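## Task

Take the lid sitting at lid park LP1 and seat it completely on culture plate E01, which sits in nest N1. The plate has to finish at its starting spot, and the lid must stay seated without the robot holding it. Finally open the gripper and withdraw it.

## Robot and tools

Setup: a single robot arm with a parallel-jaw gripper in a physics simulation. The only camera is cam_wrist, a 616x616 fisheye on the wrist (approx. K=[[199.055, 0, 302.211], [0, 199.652, 310.185], [0, 0, 1]], D=[-0.005, 0, 0, 0], theta_max_deg=90). The simulation keeps running while the operator thinks and writes. Small random disturbances may tug a held part or push loose objects.

Frames: everything is in the scene frame. Its origin lies on the table surface below the arm base, +z is up, and +y is to the left when facing along +x. The base may be slightly tilted, and the printed hand position can be off, more so at long reach. Gripper axes: the fingers point along the gripper's +z and close along its y. end_effector_position is the point midway between the pads when closed. Fingertips stick out about 33 mm past it when closed and 9 mm when fully open. Closing also pushes the tips roughly 24 mm outward, so keep that clearance above a surface before gripping.

The row (used by both motion tools): 10 numbers [x, y, z, qw, qx, qy, qz, position, force_limit, speed]. x, y, z are an absolute target position in metres and qw..qz an absolute target orientation (w first), both in the scene frame, so together they are a pose, not an offset. To hold an orientation, repeat the same quaternion every row rather than copying a drifted reported one. The last three are gripper commands, each in [-1, 1]. position: +1 fully open (140 mm), about -0.8 pads touching, -1 closes until blocked. force_limit: roughly 14 N at -1, 60 N at 0, 107 N at +1. speed: finger gap rate about 30 mm/s at -1, 140 at 0, 250 at +1.

execute_actions: argument actions is a list holding zero or one item, plus optional pictures (boolean). An empty list just returns the state. An item with rows (1 to 15 rows) and steps (up to 15, default 15) runs one row per 1/30 s step, repeating the last row if rows run out. An item with only steps (up to 300) is a wait measured from the previous result, reply time included. A call is refused, sending nothing, if the target is over 0.6 m from the last reported position along any gripper axis. Each step the commanded pose is clipped to 70 mm and 16 degrees from the measured pose; the arm favours position over orientation if both cannot be met. After the last step the arm only continues to the last clipped pose, so check the reported pose and send the remainder. A "Hand target" line shows where the controller is heading.

move: target is one row; speed in m/s, 0.002 to 0.5 (default 0.25), with rotation capped at double that value in rad/s. It drives a straight path from the current pose to the target lasting 0.5 to 10 s (cut short at 10 s), taking the shorter rotation. It ignores obstacles, the hand lags and may deviate or exceed speed, especially with the arm near straight. Finger values are sent at the start. It ends when path, arm and fingers are at rest, or 5 s after the path ends. The result adds a "move:" line with the outcome (done, off_target, moving, held, fault), the limits that acted (paced = pose clipped; held = safety check blocked steps, after which the arm may lurch fast) and distance to target.

wait: seconds from 0 to 10; nothing new is commanded. zoom_image: camera "cam_wrist", region [x0, y0, x1, y1] in image pixels, origin top-left, at most 504x504. finished_scene: scene is the number of the current scene; it is final and reports success. A reply with no tool call ends the whole session.

Result lines: "pose unreachable" means the clearance check (which treats the base mount as arm) altered or blocked a command; HELD marks the affected steps. object_status: 0 moving, 1 blocked while opening, 2 blocked while closing (a grip), 3 reached target or pads met (thin items may still be held). position_measured is in counts: 3 fully open, 230 pads together, nonlinear. Stopped fingers stay put until position changes by at least 0.01, or the object slips; then they continue toward the requested value. To squeeze harder while status is 2, raise force_limit and switch position between -1 and -0.98.

Limits: joint ranges (rad) base to wrist: waist ±2.744, shoulder ±1.784, upper arm roll ±2.901, elbow -3.042 to -0.152, forearm roll ±2.807, wrist pitch 0.544 to 4.517, wrist roll ±3.016. Load limits (N m): waist 35, shoulder 35, upper arm roll 32, elbow 30, forearm roll 12, wrist pitch 12, wrist roll 12, held weight included. Reaching one stops the arm for 10 s and drops the rest of the call (torque fault). Sustained holding heats motors; MOTOR HOT warns, and an OVER-TEMPERATURE FAULT brakes the arm until cool.

Avoid: knocking anything off the table (ends the scene), dropping the lid, slamming or pressing hard into the plate or nest, fast moves into contact, and targets far beyond a contact point (they press harder). Approach slowly near contact. Done means the lid rests fully on the plate by itself, the plate is where it began, and the open gripper has backed away.

Each tool is called after "Request:" as name([rows], argument=value, ...), one row to a line, values as JSON.

## Session

Request:
execute_actions(actions=[])

Scene clock: 0.00 s of 6000.00 s.
end_effector_position=(+0.5361, -0.0890, +0.1643) position_measured=3 object_status=3 end_effector_quat_wxyz=(-0.093, -0.346, +0.907, +0.221)
Joint positions: [-0.274  0.448 -0.043 -1.605  0.245  1.616  0.474]
Joint velocities: [ 0.002  0.    -0.001  0.001  0.001  0.    -0.001]
Hand target: +0.536, -0.089, +0.164; -0.093, -0.346, +0.907, +0.221

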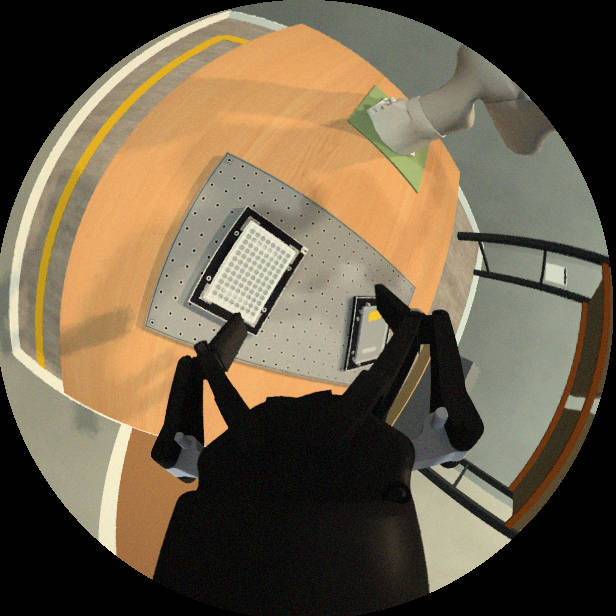

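Request:
zoom_image(camera="cam_wrist", region=[120, 130, 500, 420])

Region (120, 130, 500, 420) of cam_wrist's 616x616 image, scaled by 1.326, with more detail than that image has; it fills the top 385 rows of this view, and the rest is white.

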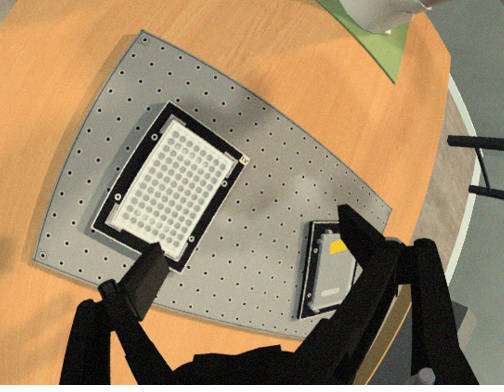

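Request:
move(target=[0.5, -0.05, 0.35, 0, 0, 1, 0, 1, 0, 0])

Scene clock: 9.20 s of 6000.00 s.
end_effector_position=(+0.5004, -0.0486, +0.3531) position_measured=3 object_status=3 end_effector_quat_wxyz=(+0.004, -0.008, +1.000, +0.003)
Joint positions: [-0.174 -0.19   0.055 -1.955  0.017  1.771  1.445]
Joint velocities: [ 0.     0.001 -0.     0.002  0.001 -0.     0.028]
Hand target: +0.500, -0.049, +0.353; +0.002, -0.001, +1.000, +0.001
Off the commanded pose: 0.003 m, 1 deg.
After step 90, 3.40 s passed at rest.
move: done

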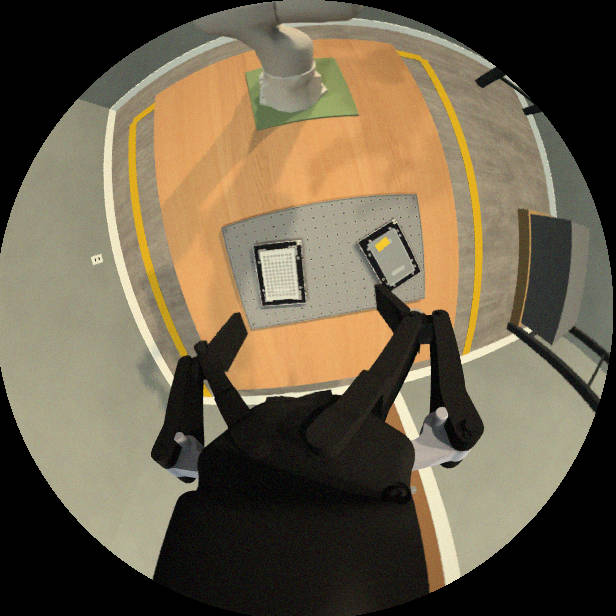

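Request:
zoom_image(camera="cam_wrist", region=[210, 180, 450, 340])

Region (210, 180, 450, 340) of cam_wrist's 616x616 image, scaled by 2.100, with more detail than that image has.

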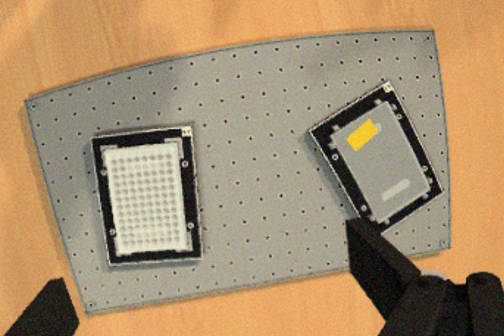

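Request:
move(target=[0.40, -0.095, 0.35, 0, 0, 1, 0, 1, 0, 0])

Scene clock: 20.83 s of 6000.00 s.
end_effector_position=(+0.4026, -0.0968, +0.3516) position_measured=3 object_status=3 end_effector_quat_wxyz=(+0.002, +0.008, +1.000, -0.002)
Joint positions: [-0.206 -0.46  -0.033 -2.212 -0.018  1.755  1.369]
Joint velocities: [ 0.004 -0.001 -0.003  0.001 -0.003 -0.001 -0.024]
Hand target: +0.400, -0.098, +0.351; -0.000, +0.001, +1.000, -0.003
Off the commanded pose: 0.004 m, 1 deg.
After step 90, 7.57 s passed at rest.
move: off_target

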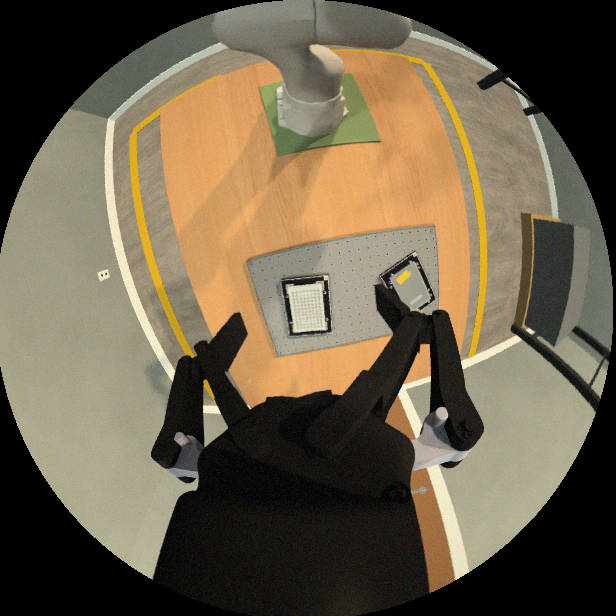

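Request:
zoom_image(camera="cam_wrist", region=[230, 220, 470, 380])

Region (230, 220, 470, 380) of cam_wrist's 616x616 image, scaled by 2.100, with more detail than that image has.

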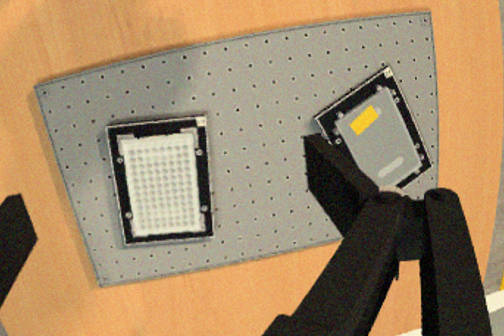

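Request:
move(target=[0.36, 0.16, 0.30, 0, 0, 1, 0, 1, 0, 0])

Scene clock: 30.87 s of 6000.00 s.
end_effector_position=(+0.3543, +0.1615, +0.2975) position_measured=3 object_status=3 end_effector_quat_wxyz=(-0.004, -0.008, +1.000, +0.001)
Joint positions: [-0.133 -0.586  0.448 -2.39   0.256  1.831  1.746]
Joint velocities: [-0.009 -0.001  0.007  0.001  0.006 -0.001  0.024]
Hand target: +0.356, +0.163, +0.299; -0.001, -0.001, +1.000, +0.003
Off the commanded pose: 0.006 m, 1 deg.
After step 100, 4.83 s passed at rest.
move: off_target

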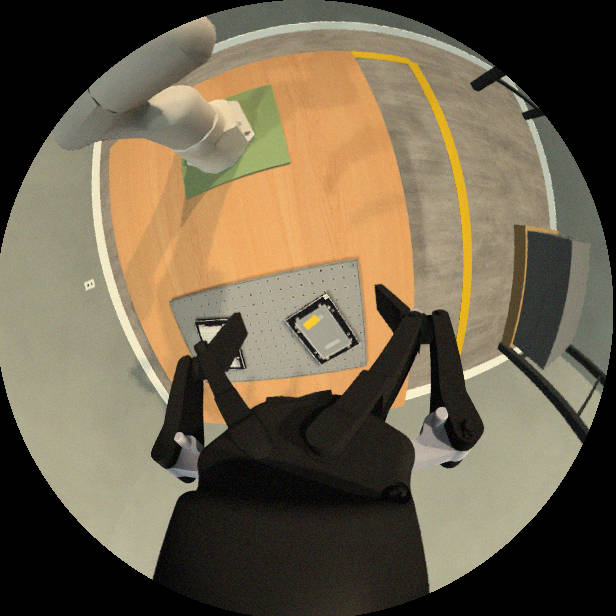

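Request:
zoom_image(camera="cam_wrist", region=[200, 240, 440, 400])

Region (200, 240, 440, 400) of cam_wrist's 616x616 image, scaled by 2.100, with more detail than that image has.

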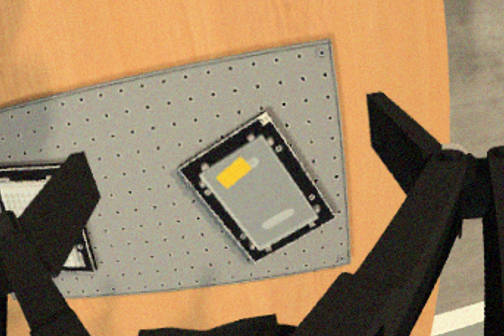

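Request:
move(target=[0.34, 0.19, 0.25, 0, -0.292, 0.956, 0, 1, 0, 0])

Scene clock: 48.63 s of 6000.00 s.
end_effector_position=(+0.3385, +0.1910, +0.2513) position_measured=3 object_status=3 end_effector_quat_wxyz=(-0.000, -0.284, +0.959, +0.001)
Joint positions: [ 0.14  -0.535  0.318 -2.503  0.179  1.981  1.352]
Joint velocities: [ 0.003  0.001 -0.003 -0.    -0.003  0.003 -0.026]
Hand target: +0.339, +0.190, +0.250; +0.000, -0.291, +0.957, +0.000
Off the commanded pose: 0.002 m, 1 deg.
After step 90, 12.77 s passed at rest.
move: done

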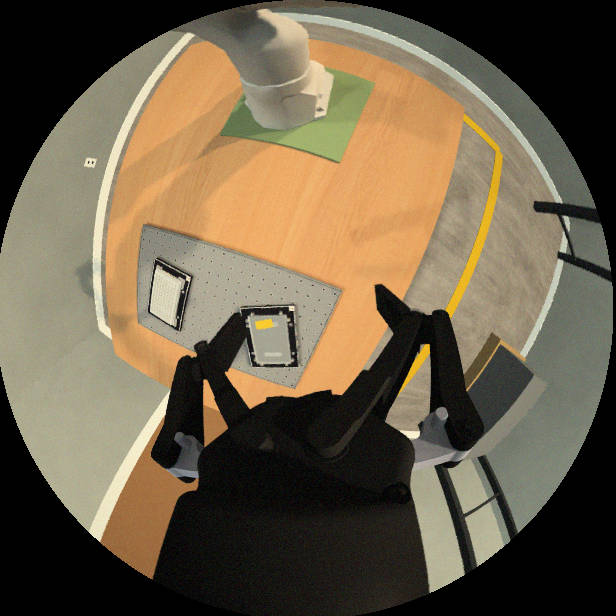

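Request:
zoom_image(camera="cam_wrist", region=[190, 270, 430, 430])

Region (190, 270, 430, 430) of cam_wrist's 616x616 image, scaled by 2.100, with more detail than that image has.

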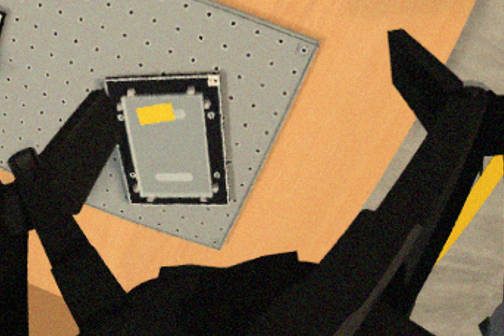

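Request:
execute_actions([
  {"rows": [[0.3385, 0.191, 0.2513, 0, -0.292, 0.956, 0, -1, 0, 1]], "steps": 15},
])

Scene clock: 53.37 s of 6000.00 s.
end_effector_position=(+0.3385, +0.1911, +0.2512) position_measured=188 object_status=0 end_effector_quat_wxyz=(-0.000, -0.288, +0.958, +0.001)
Joint positions: [ 0.141 -0.535  0.318 -2.503  0.179  1.982  1.345]
Joint velocities: [ 0.     0.001  0.     0.001  0.    -0.     0.002]
Hand target: +0.338, +0.191, +0.251; +0.000, -0.292, +0.956, +0.000
Off the commanded pose: 0.000 m, 1 deg.
Steps of this call (steps 1 to 90: nothing new was sent; then 1.23 s passed at rest; steps 91 to 105: all 15 steps of this action). Readings (end_effector_position | what the end effector reports):
91: (+0.3386, +0.1910, +0.2512) | position_measured=3 object_status=0
92: (+0.3386, +0.1910, +0.2512) | position_measured=13 object_status=0
94: (+0.3385, +0.1911, +0.2512) | position_measured=40 object_status=0
98: (+0.3385, +0.1911, +0.2512) | position_measured=94 object_status=0
105: the state above

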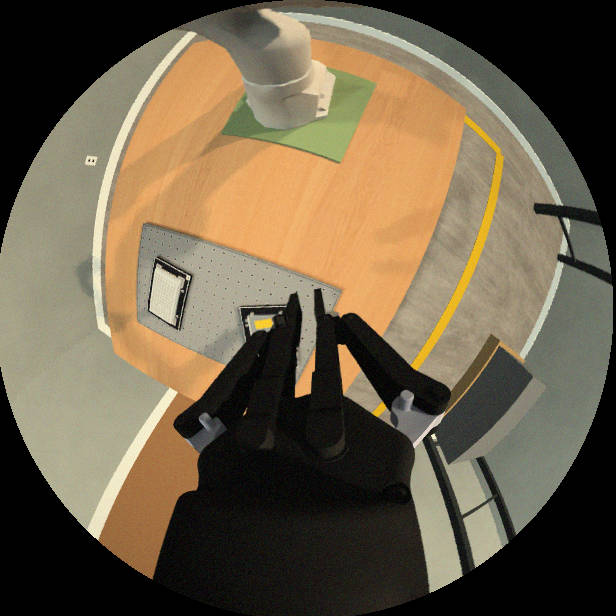

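Request:
move(target=[0.372, 0.141, 0.20, 0, -0.292, 0.956, 0, 1, 0, 1])

Scene clock: 82.27 s of 6000.00 s.
end_effector_position=(+0.3722, +0.1412, +0.2008) position_measured=3 object_status=3 end_effector_quat_wxyz=(-0.001, -0.284, +0.959, +0.001)
Joint positions: [ 0.09  -0.436  0.246 -2.57   0.125  2.138  1.255]
Joint velocities: [ 0.001 -0.001 -0.     0.001 -0.002  0.011 -0.023]
Hand target: +0.373, +0.141, +0.200; +0.000, -0.292, +0.957, -0.000
Off the commanded pose: 0.001 m, 1 deg.
After step 90, 24.83 s passed at rest.
move: done

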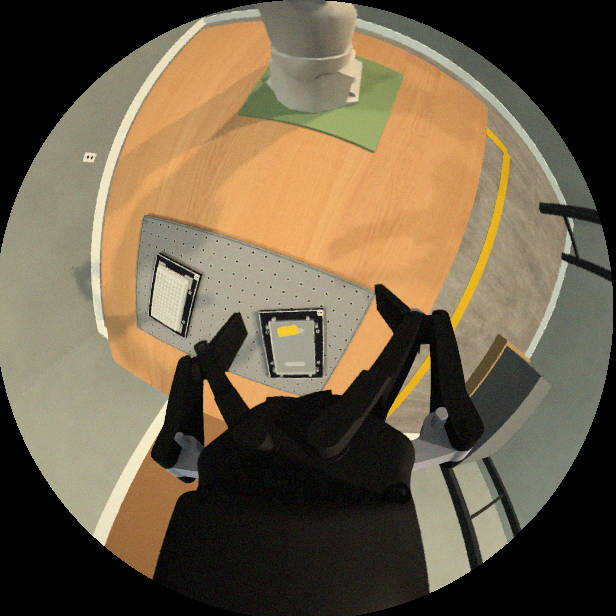

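Request:
zoom_image(camera="cam_wrist", region=[190, 270, 430, 430])

Region (190, 270, 430, 430) of cam_wrist's 616x616 image, scaled by 2.100, with more detail than that image has.

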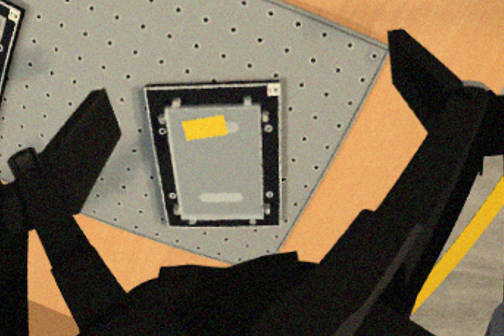

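Request:
move(target=[0.389, 0.116, 0.20, 0, -0.292, 0.956, 0, 1, 0, 1])

Scene clock: 97.37 s of 6000.00 s.
end_effector_position=(+0.3874, +0.1161, +0.1994) position_measured=3 object_status=3 end_effector_quat_wxyz=(-0.002, -0.284, +0.959, +0.001)
Joint positions: [ 0.066 -0.406  0.201 -2.553  0.097  2.145  1.207]
Joint velocities: [ 0.001  0.001 -0.003  0.    -0.005  0.002 -0.029]
Hand target: +0.390, +0.116, +0.200; +0.000, -0.292, +0.956, -0.000
Off the commanded pose: 0.002 m, 1 deg.
After step 90, 11.30 s passed at rest.
move: done

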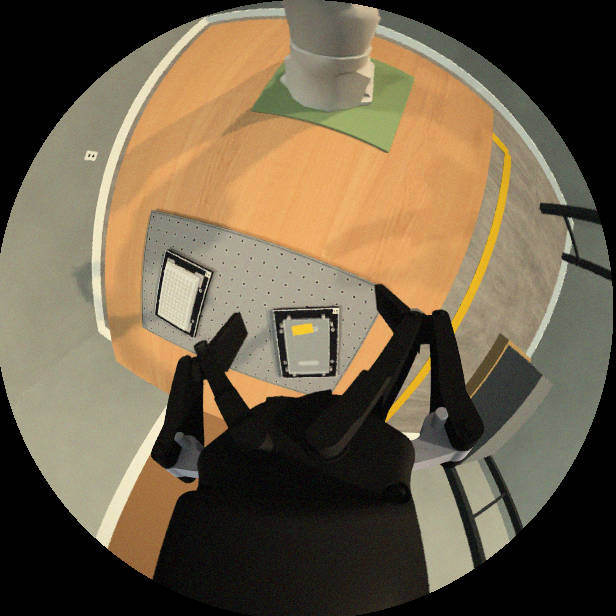

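Request:
zoom_image(camera="cam_wrist", region=[190, 270, 430, 430])

Region (190, 270, 430, 430) of cam_wrist's 616x616 image, scaled by 2.100, with more detail than that image has.

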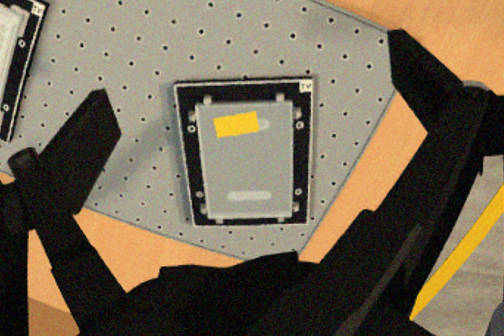

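Request:
move(target=[0.389, 0.116, 0.12, 0, -0.292, 0.956, 0, 1, 0, 1], speed=0.15)

Scene clock: 119.77 s of 6000.00 s.
end_effector_position=(+0.3881, +0.1165, +0.1202) position_measured=3 object_status=3 end_effector_quat_wxyz=(-0.001, -0.292, +0.956, +0.002)
Joint positions: [ 0.064 -0.267  0.217 -2.656  0.09   2.387  1.199]
Joint velocities: [-0.001  0.     0.    -0.    -0.002  0.01   0.   ]
Hand target: +0.389, +0.116, +0.120; +0.000, -0.292, +0.956, +0.001
Off the commanded pose: 0.001 m, 0 deg.
After step 90, 18.17 s passed at rest.
move: done

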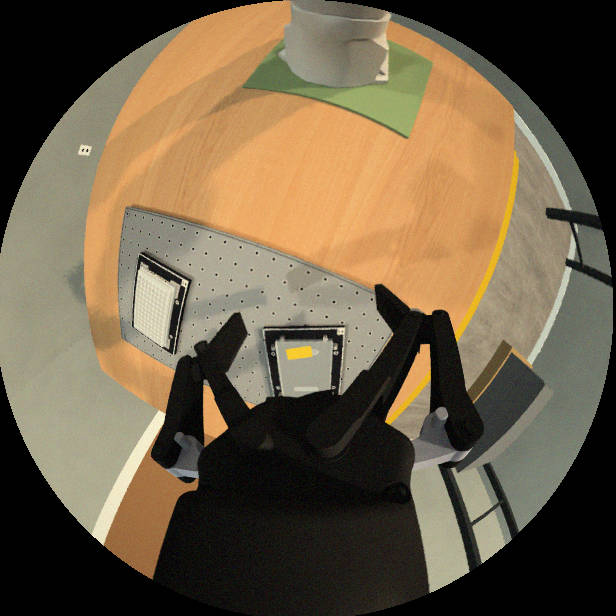

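Request:
zoom_image(camera="cam_wrist", region=[190, 270, 430, 430])

Region (190, 270, 430, 430) of cam_wrist's 616x616 image, scaled by 2.100, with more detail than that image has.

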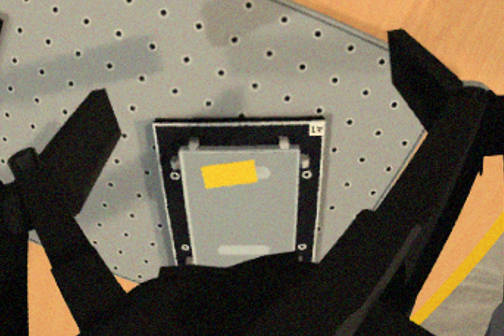

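Request:
move(target=[0.506, 0.197, 0.13, 0, -0.213, 0.977, 0, 1, 0, 1], speed=0.2)

Scene clock: 181.90 s of 6000.00 s.
end_effector_position=(+0.5045, +0.2012, +0.1299) position_measured=3 object_status=3 end_effector_quat_wxyz=(+0.002, -0.219, +0.976, +0.005)
Joint positions: [ 0.084  0.108  0.279 -2.202 -0.025  2.308  1.522]
Joint velocities: [-0.    -0.    -0.    -0.001 -0.002 -0.003  0.031]
Hand target: +0.504, +0.200, +0.129; -0.000, -0.213, +0.977, +0.004
Off the commanded pose: 0.004 m, 1 deg.
After step 90, 57.50 s passed at rest.
move: off_target

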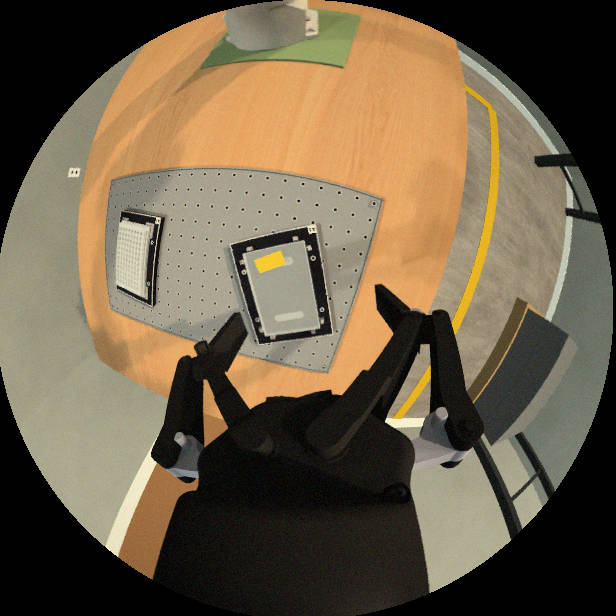

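Request:
zoom_image(camera="cam_wrist", region=[190, 200, 430, 400])

Region (190, 200, 430, 400) of cam_wrist's 616x616 image, scaled by 2.100, with more detail than that image has.

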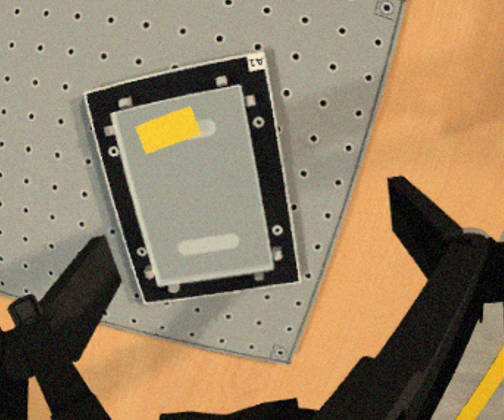

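Request:
move(target=[0.519, 0.1814, 0.09, 0, -0.213, 0.977, 0, 1, 0, 1], speed=0.1)

Scene clock: 192.47 s of 6000.00 s.
end_effector_position=(+0.5166, +0.1821, +0.0892) position_measured=3 object_status=3 end_effector_quat_wxyz=(-0.003, -0.210, +0.978, +0.001)
Joint positions: [ 0.071  0.197  0.255 -2.202 -0.067  2.383  1.531]
Joint velocities: [-0.    -0.    -0.    -0.    -0.001  0.009 -0.   ]
Hand target: +0.519, +0.181, +0.090; +0.000, -0.213, +0.977, +0.000
Off the commanded pose: 0.003 m, 0 deg.
After step 90, 6.57 s passed at rest.
move: done

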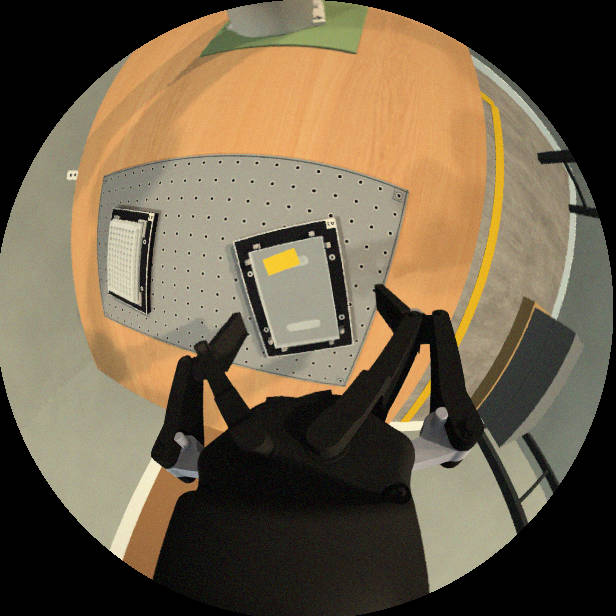

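Request:
zoom_image(camera="cam_wrist", region=[190, 200, 430, 400])

Region (190, 200, 430, 400) of cam_wrist's 616x616 image, scaled by 2.100, with more detail than that image has.

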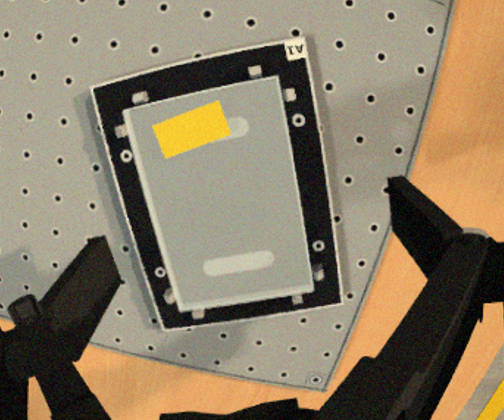

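Request:
move(target=[0.521, 0.177, 0.06, 0, -0.213, 0.977, 0, 1, 0, 1], speed=0.05)

Scene clock: 209.63 s of 6000.00 s.
end_effector_position=(+0.5200, +0.1778, +0.0606) position_measured=3 object_status=3 end_effector_quat_wxyz=(-0.002, -0.213, +0.977, +0.001)
Joint positions: [ 0.071  0.254  0.243 -2.211 -0.09   2.45   1.531]
Joint velocities: [ 0.     0.002 -0.001  0.001 -0.003  0.011 -0.001]
Hand target: +0.521, +0.177, +0.060; +0.000, -0.213, +0.977, +0.000
Off the commanded pose: 0.001 m, 0 deg.
After step 90, 13.13 s passed at rest.
move: done

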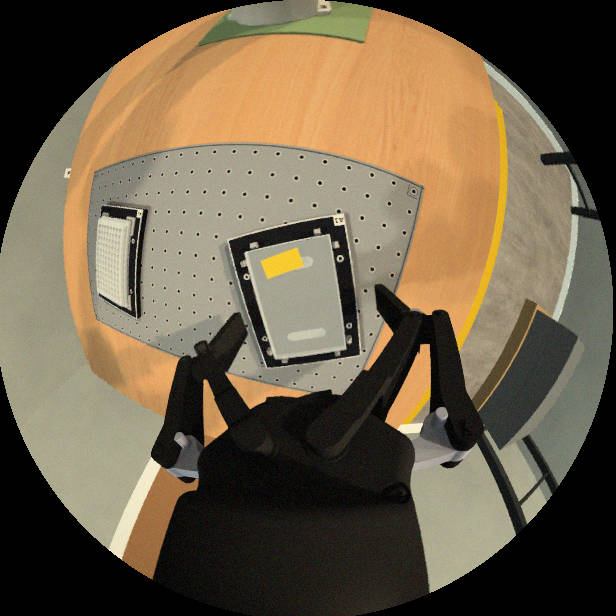

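Request:
zoom_image(camera="cam_wrist", region=[190, 200, 430, 400])

Region (190, 200, 430, 400) of cam_wrist's 616x616 image, scaled by 2.100, with more detail than that image has.

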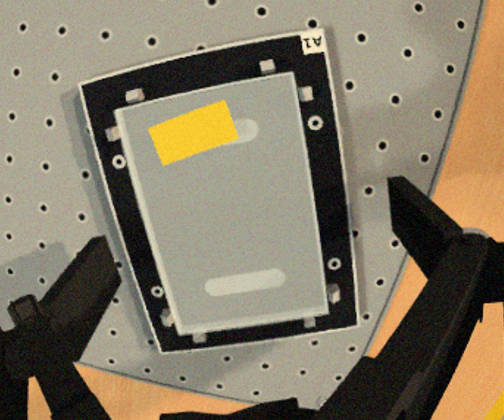

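Request:
execute_actions([
  {"rows": [[0.521, 0.177, 0.045, 0, -0.213, 0.977, 0, 1, 0, 1]], "steps": 15},
])

Scene clock: 219.73 s of 6000.00 s.
end_effector_position=(+0.5194, +0.1772, +0.0449) position_measured=3 object_status=3 end_effector_quat_wxyz=(-0.003, -0.215, +0.977, +0.001)
Joint positions: [ 0.076  0.285  0.236 -2.215 -0.102  2.482  1.535]
Joint velocities: [ 0.004 -0.    -0.003 -0.001 -0.002  0.012  0.003]
Hand target: +0.521, +0.177, +0.045; +0.000, -0.213, +0.977, +0.000
Off the commanded pose: 0.002 m, 0 deg.
Steps of this call (steps 1 to 90: nothing new was sent; then 6.60 s passed at rest; steps 91 to 105: all 15 steps of this action). Readings (end_effector_position | what the end effector reports):
91: (+0.5216, +0.1781, +0.0597) | position_measured=3 object_status=3
92: (+0.5213, +0.1780, +0.0566) | position_measured=3 object_status=3
94: (+0.5189, +0.1772, +0.0497) | position_measured=3 object_status=3
98: (+0.5177, +0.1765, +0.0445) | position_measured=3 object_status=3
105: the state above

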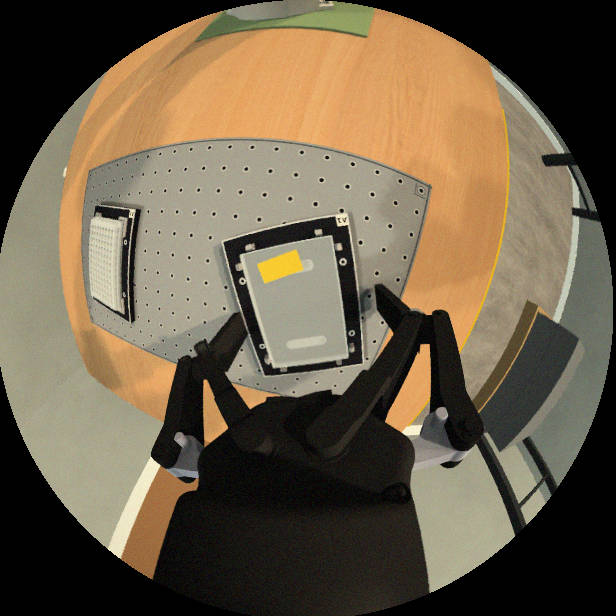

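Request:
execute_actions([
  {"rows": [[0.521, 0.177, 0.035, 0, -0.213, 0.977, 0, 1, 0, 1]], "steps": 15},
], pictures=false)

Scene clock: 221.07 s of 6000.00 s.
end_effector_position=(+0.5200, +0.1773, +0.0377) position_measured=3 object_status=3 end_effector_quat_wxyz=(-0.002, -0.216, +0.976, +0.001)
Joint positions: [ 0.081  0.301  0.23  -2.216 -0.11   2.5    1.538]
Joint velocities: [ 0.005  0.001 -0.002  0.002 -0.001  0.     0.001]
Hand target: +0.521, +0.177, +0.035; -0.000, -0.213, +0.977, +0.000
Off the commanded pose: 0.003 m, 0 deg.
Steps of this call (steps 1 to 25: nothing new was sent; steps 26 to 40: all 15 steps of this action). Readings (end_effector_position | what the end effector reports):
26: (+0.5206, +0.1775, +0.0444) | position_measured=3 object_status=3
27: (+0.5205, +0.1775, +0.0423) | position_measured=3 object_status=3
29: (+0.5192, +0.1771, +0.0380) | position_measured=3 object_status=3
33: (+0.5200, +0.1773, +0.0376) | position_measured=3 object_status=3
40: the state above

Request:
execute_actions([
  {"rows": [[0.521, 0.177, 0.032, 0, -0.213, 0.977, 0, 1, 0, 1]], "steps": 15},
])

Scene clock: 222.97 s of 6000.00 s.
end_effector_position=(+0.5202, +0.1774, +0.0377) position_measured=3 object_status=3 end_effector_quat_wxyz=(-0.001, -0.217, +0.976, -0.000)
Joint positions: [ 0.084  0.3    0.228 -2.216 -0.111  2.5    1.538]
Joint velocities: [ 0.004  0.    -0.002  0.    -0.002 -0.    -0.001]
Hand target: +0.521, +0.177, +0.032; -0.000, -0.213, +0.977, +0.000
Off the commanded pose: 0.006 m, 1 deg.
Steps of this call (steps 1 to 42: nothing new was sent; steps 43 to 57: all 15 steps of this action). Readings (end_effector_position | what the end effector reports):
43: (+0.5201, +0.1773, +0.0376) | position_measured=3 object_status=3
44: (+0.5201, +0.1774, +0.0376) | position_measured=3 object_status=3
46: (+0.5201, +0.1774, +0.0377) | position_measured=3 object_status=3
50: (+0.5202, +0.1774, +0.0377) | position_measured=3 object_status=3
57: the state above

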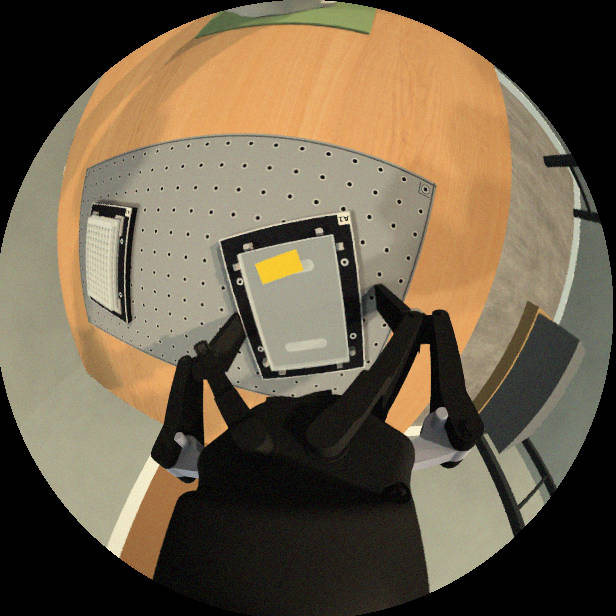

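Request:
execute_actions([
  {"rows": [[0.521, 0.177, 0.043, 0, -0.213, 0.977, 0, 1, 0, 1]], "steps": 10},
])

Scene clock: 224.67 s of 6000.00 s.
end_effector_position=(+0.5220, +0.1774, +0.0427) position_measured=3 object_status=3 end_effector_quat_wxyz=(+0.002, -0.217, +0.976, -0.001)
Joint positions: [ 0.085  0.29   0.227 -2.216 -0.109  2.497  1.538]
Joint velocities: [-0.     0.002 -0.001  0.001  0.001 -0.003 -0.001]
Hand target: +0.521, +0.177, +0.043; +0.000, -0.213, +0.977, -0.000
Off the commanded pose: 0.001 m, 1 deg.
Steps of this call (steps 1 to 41: nothing new was sent; steps 42 to 51: all 10 steps of this action). Readings (end_effector_position | what the end effector reports):
42: (+0.5202, +0.1773, +0.0384) | position_measured=3 object_status=3
43: (+0.5208, +0.1774, +0.0396) | position_measured=3 object_status=3
45: (+0.5218, +0.1775, +0.0417) | position_measured=3 object_status=3
49: (+0.5221, +0.1775, +0.0428) | position_measured=3 object_status=3
51: the state above

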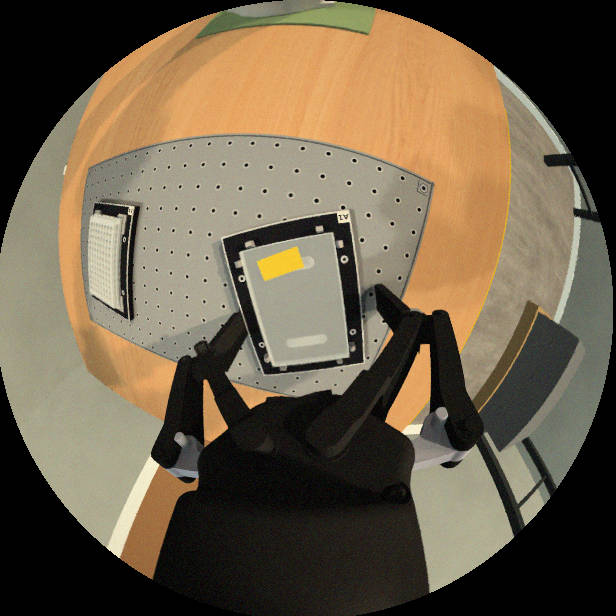

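Request:
zoom_image(camera="cam_wrist", region=[170, 190, 450, 410])

Region (170, 190, 450, 410) of cam_wrist's 616x616 image, scaled by 1.800, with more detail than that image has; it fills the top 396 rows of this view, and the rest is white.

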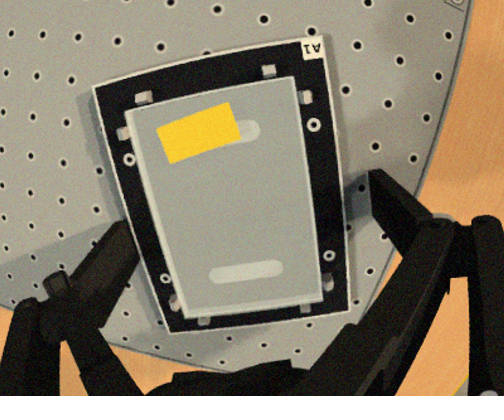

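Request:
move(target=[0.5176, 0.1666, 0.057, 0, -0.213, 0.977, 0, 1, 0, 1], speed=0.03)

Scene clock: 243.40 s of 6000.00 s.
end_effector_position=(+0.5206, +0.1664, +0.0576) position_measured=3 object_status=3 end_effector_quat_wxyz=(+0.003, -0.209, +0.978, -0.001)
Joint positions: [ 0.066  0.246  0.23  -2.234 -0.094  2.475  1.525]
Joint velocities: [-0.003  0.001  0.006 -0.004  0.002 -0.011 -0.012]
Hand target: +0.518, +0.166, +0.057; +0.000, -0.213, +0.977, -0.000
Off the commanded pose: 0.003 m, 1 deg.
After step 90, 14.87 s passed at rest.
move: done

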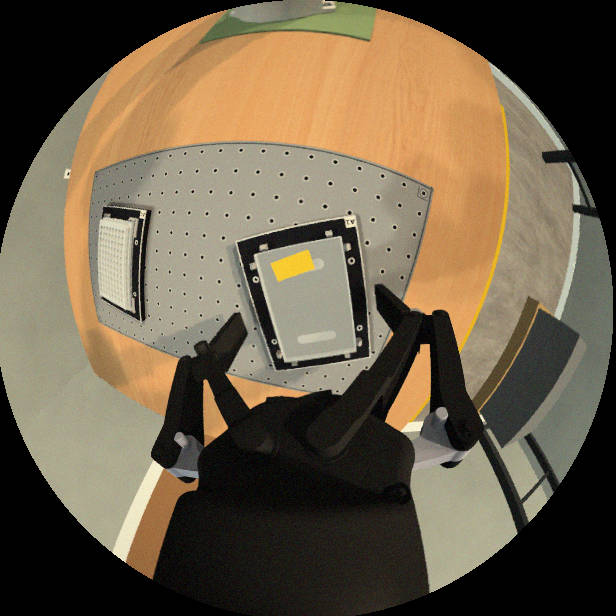

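Close the fingers gently and see where they stop.

Request:
execute_actions([
  {"rows": [[0.5176, 0.1666, 0.057, 0, -0.213, 0.977, 0, -1, -0.6, 0]], "steps": 15},
])

Scene clock: 246.67 s of 6000.00 s.
end_effector_position=(+0.5203, +0.1690, +0.0645) position_measured=102 object_status=0 end_effector_quat_wxyz=(+0.005, -0.213, +0.977, -0.000)
Joint positions: [ 0.065  0.232  0.235 -2.234 -0.086  2.464  1.517]
Joint velocities: [ 0.01   0.002  0.001 -0.    -0.001 -0.    -0.01 ]
Hand target: +0.517, +0.167, +0.057; -0.000, -0.213, +0.977, -0.000
Off the commanded pose: 0.008 m, 1 deg.
Steps of this call (steps 1 to 83: nothing new was sent; steps 84 to 98: all 15 steps of this action). Readings (end_effector_position | what the end effector reports):
84: (+0.5197, +0.1664, +0.0573) | position_measured=3 object_status=0
85: (+0.5197, +0.1664, +0.0573) | position_measured=9 object_status=0
87: (+0.5196, +0.1664, +0.0572) | position_measured=24 object_status=0
91: (+0.5185, +0.1694, +0.0589) | position_measured=54 object_status=0
98: the state above

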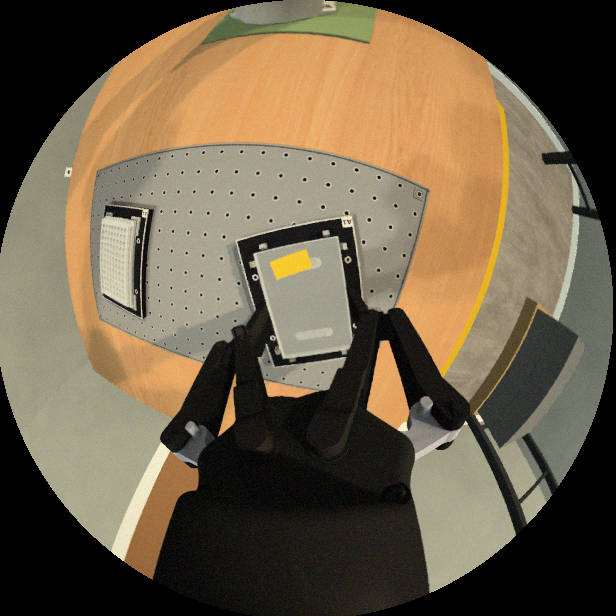

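Request:
execute_actions([
  {"rows": [[0.5176, 0.1666, 0.085, 0, -0.213, 0.977, 0, -0.2, -0.6, 0]], "steps": 15},
])

Scene clock: 249.47 s of 6000.00 s.
end_effector_position=(+0.5198, +0.1665, +0.0854) position_measured=102 object_status=2 end_effector_quat_wxyz=(+0.003, -0.210, +0.978, -0.001)
Joint positions: [ 0.06   0.19   0.238 -2.225 -0.071  2.413  1.508]
Joint velocities: [ 0.001 -0.    -0.    -0.001  0.002 -0.021 -0.007]
Hand target: +0.518, +0.167, +0.085; +0.000, -0.213, +0.977, -0.000
Off the commanded pose: 0.002 m, 1 deg.
Steps of this call (steps 1 to 69: nothing new was sent; steps 70 to 84: all 15 steps of this action). Readings (end_effector_position | what the end effector reports):
70: (+0.5190, +0.1685, +0.0661) | position_measured=102 object_status=0
71: (+0.5196, +0.1681, +0.0706) | position_measured=102 object_status=0
73: (+0.5223, +0.1679, +0.0800) | position_measured=102 object_status=0
77: (+0.5229, +0.1675, +0.0863) | position_measured=102 object_status=2
84: the state above

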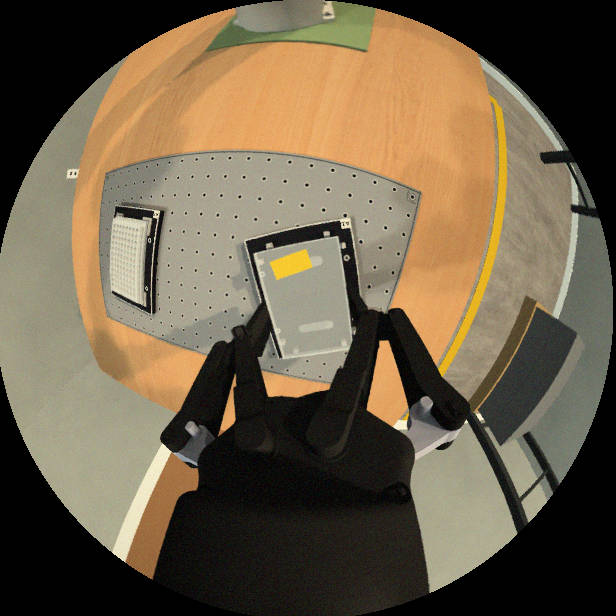

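Request:
zoom_image(camera="cam_wrist", region=[190, 200, 430, 400])

Region (190, 200, 430, 400) of cam_wrist's 616x616 image, scaled by 2.100, with more detail than that image has.

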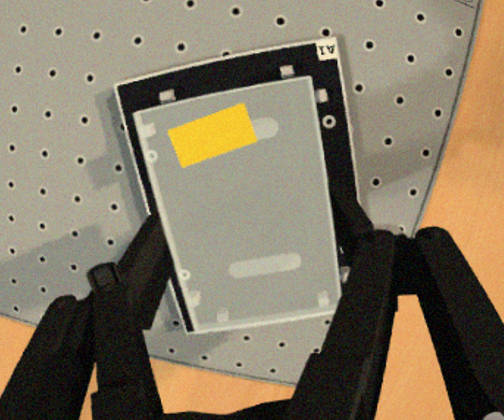

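Request:
move(target=[0.518, 0.10, 0.16, 0, -0.13, 0.9915, 0, -1, 0.2, 0], speed=0.15)

Request:
move(target=[0.514, -0.085, 0.14, 0, 0.0471, 0.9989, 0, -1, 0.2, 0], speed=0.15)

Scene clock: 260.83 s of 6000.00 s.
end_effector_position=(+0.5204, +0.0991, +0.1599) position_measured=106 object_status=2 end_effector_quat_wxyz=(+0.002, -0.132, +0.991, -0.003)
Joint positions: [-0.01   0.024  0.188 -2.219 -0.014  2.244  1.506]
Joint velocities: [-0.     0.    -0.    -0.     0.001 -0.009  0.   ]
Hand target: +0.519, +0.099, +0.160; +0.000, -0.131, +0.991, -0.002
Off the commanded pose: 0.003 m, 1 deg.
After step 90, 7.10 s passed at rest.
move: done

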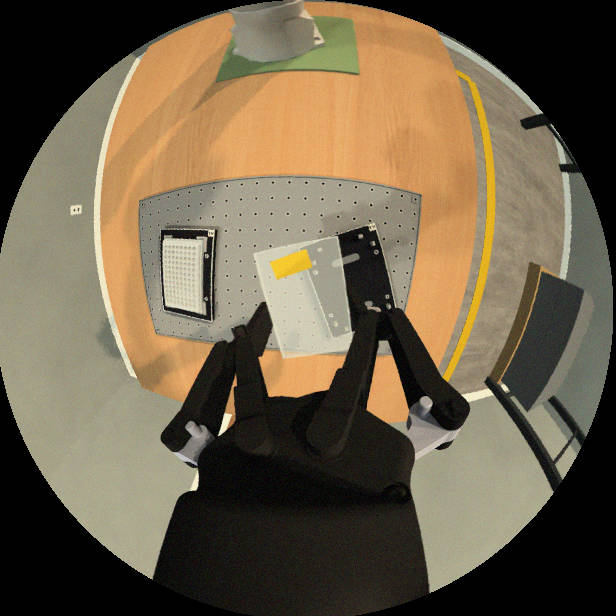

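Scene clock: 262.43 s of 6000.00 s.
end_effector_position=(+0.5146, -0.0883, +0.1393) position_measured=106 object_status=2 end_effector_quat_wxyz=(-0.002, +0.046, +0.999, -0.004)
Joint positions: [-0.192  0.038  0.012 -2.259 -0.012  2.291  1.506]
Joint velocities: [ 0.001 -0.    -0.001  0.001  0.001  0.005  0.   ]
Hand target: +0.517, -0.088, +0.140; +0.001, +0.047, +0.999, -0.003
Off the commanded pose: 0.003 m, 1 deg.
move: done

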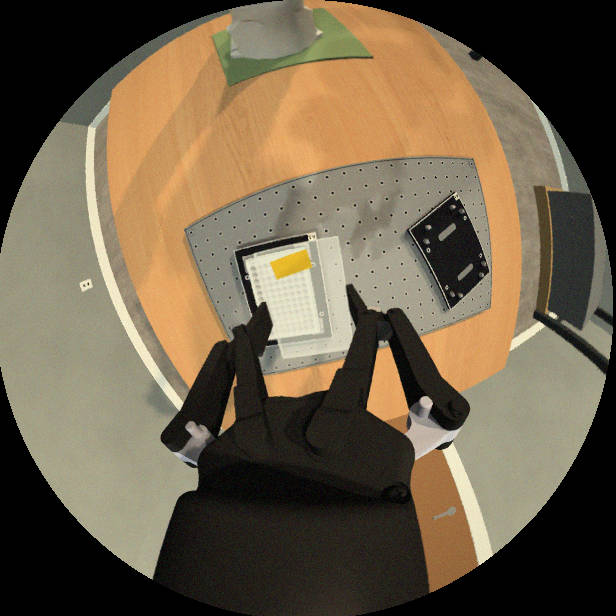

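Request:
zoom_image(camera="cam_wrist", region=[190, 200, 430, 400])

Region (190, 200, 430, 400) of cam_wrist's 616x616 image, scaled by 2.100, with more detail than that image has.

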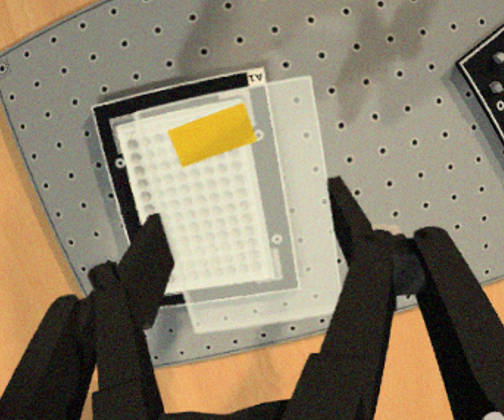

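Request:
move(target=[0.5205, -0.111, 0.11, 0, 0.0471, 0.9989, 0, -1, 0.2, 0], speed=0.08)

Request:
zoom_image(camera="cam_wrist", region=[190, 200, 430, 400])

Scene clock: 272.47 s of 6000.00 s.
end_effector_position=(+0.5184, -0.1108, +0.1091) position_measured=106 object_status=2 end_effector_quat_wxyz=(-0.003, +0.051, +0.999, -0.001)
Joint positions: [-0.22   0.11  -0.003 -2.253 -0.005  2.354  1.468]
Joint velocities: [ 0.     0.     0.001 -0.     0.002  0.007 -0.015]
Hand target: +0.521, -0.111, +0.110; +0.000, +0.047, +0.999, -0.000
Off the commanded pose: 0.002 m, 1 deg.
After step 90, 6.03 s passed at rest.
move: done

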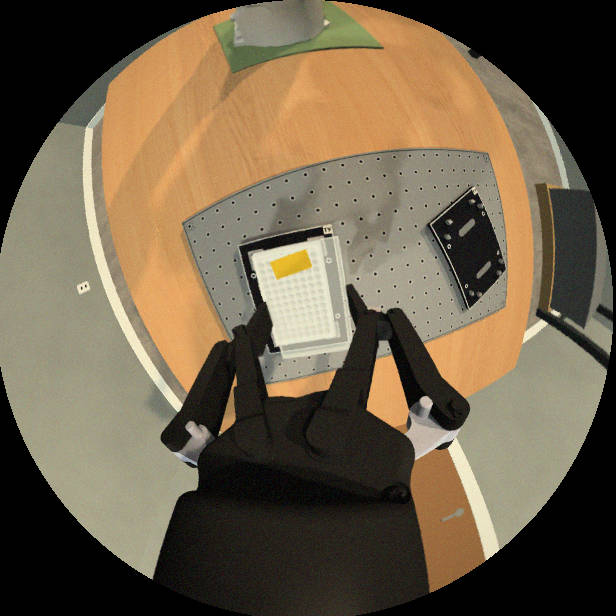

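Region (190, 200, 430, 400) of cam_wrist's 616x616 image, scaled by 2.100, with more detail than that image has.

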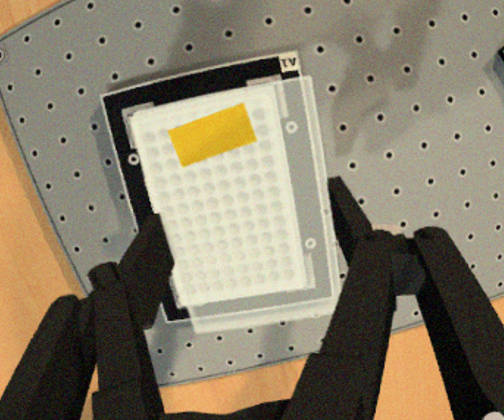

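Request:
move(target=[0.5205, -0.111, 0.085, 0, 0.0471, 0.9989, 0, -1, 0.2, 0], speed=0.05)

Request:
zoom_image(camera="cam_wrist", region=[190, 200, 430, 400])

Scene clock: 277.83 s of 6000.00 s.
end_effector_position=(+0.5196, -0.1110, +0.0854) position_measured=106 object_status=2 end_effector_quat_wxyz=(-0.002, +0.049, +0.999, -0.001)
Joint positions: [-0.22   0.154 -0.003 -2.266 -0.004  2.414  1.463]
Joint velocities: [-0.     0.001 -0.001 -0.     0.     0.011 -0.003]
Hand target: +0.520, -0.111, +0.085; -0.000, +0.047, +0.999, +0.000
Off the commanded pose: 0.001 m, 0 deg.
After step 100, 1.10 s passed at rest.
move: done

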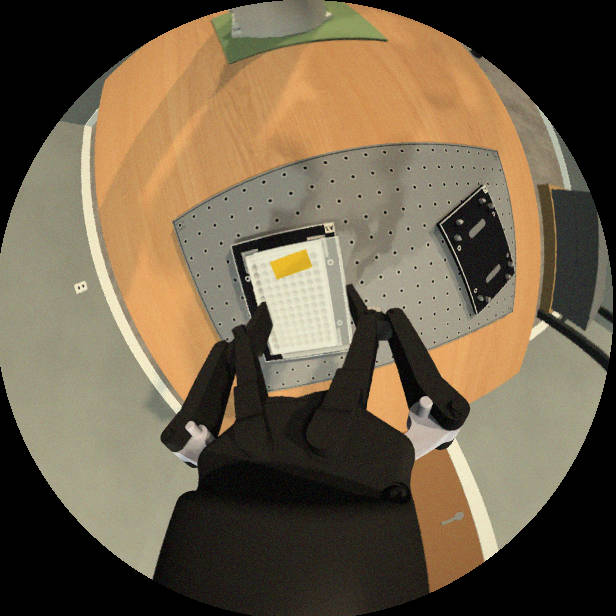

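Region (190, 200, 430, 400) of cam_wrist's 616x616 image, scaled by 2.100, with more detail than that image has.

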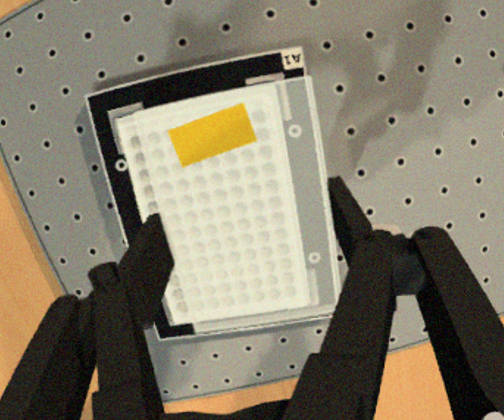

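Request:
move(target=[0.5215, -0.1221, 0.087, 0, 0.0471, 0.9989, 0, -1, 0.2, 0], speed=0.03)

Request:
zoom_image(camera="cam_wrist", region=[190, 200, 430, 400])

Scene clock: 284.73 s of 6000.00 s.
end_effector_position=(+0.5221, -0.1223, +0.0873) position_measured=106 object_status=2 end_effector_quat_wxyz=(+0.002, +0.051, +0.999, -0.002)
Joint positions: [-0.238  0.159 -0.005 -2.256 -0.004  2.415  1.447]
Joint velocities: [-0.006 -0.     0.001 -0.     0.    -0.002 -0.016]
Hand target: +0.522, -0.122, +0.087; +0.000, +0.047, +0.999, -0.000
Off the commanded pose: 0.001 m, 0 deg.
After step 90, 3.13 s passed at rest.
move: done

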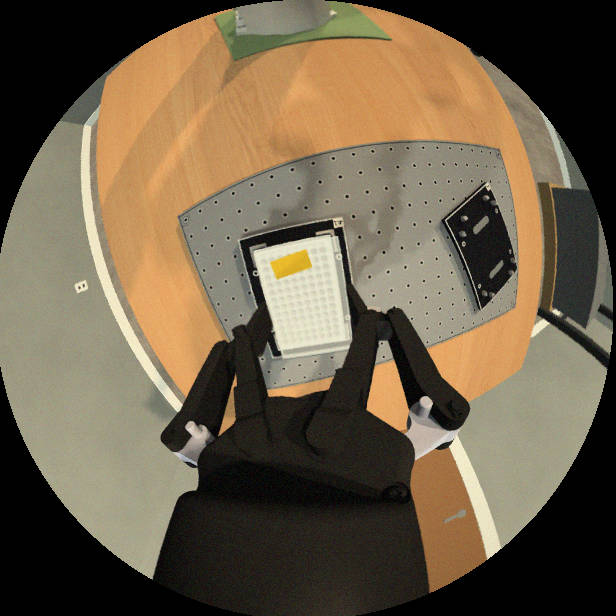

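Region (190, 200, 430, 400) of cam_wrist's 616x616 image, scaled by 2.100, with more detail than that image has.

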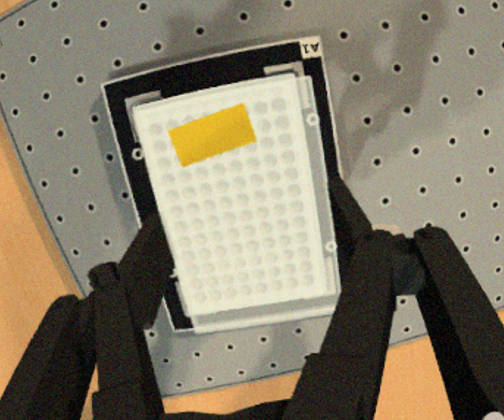

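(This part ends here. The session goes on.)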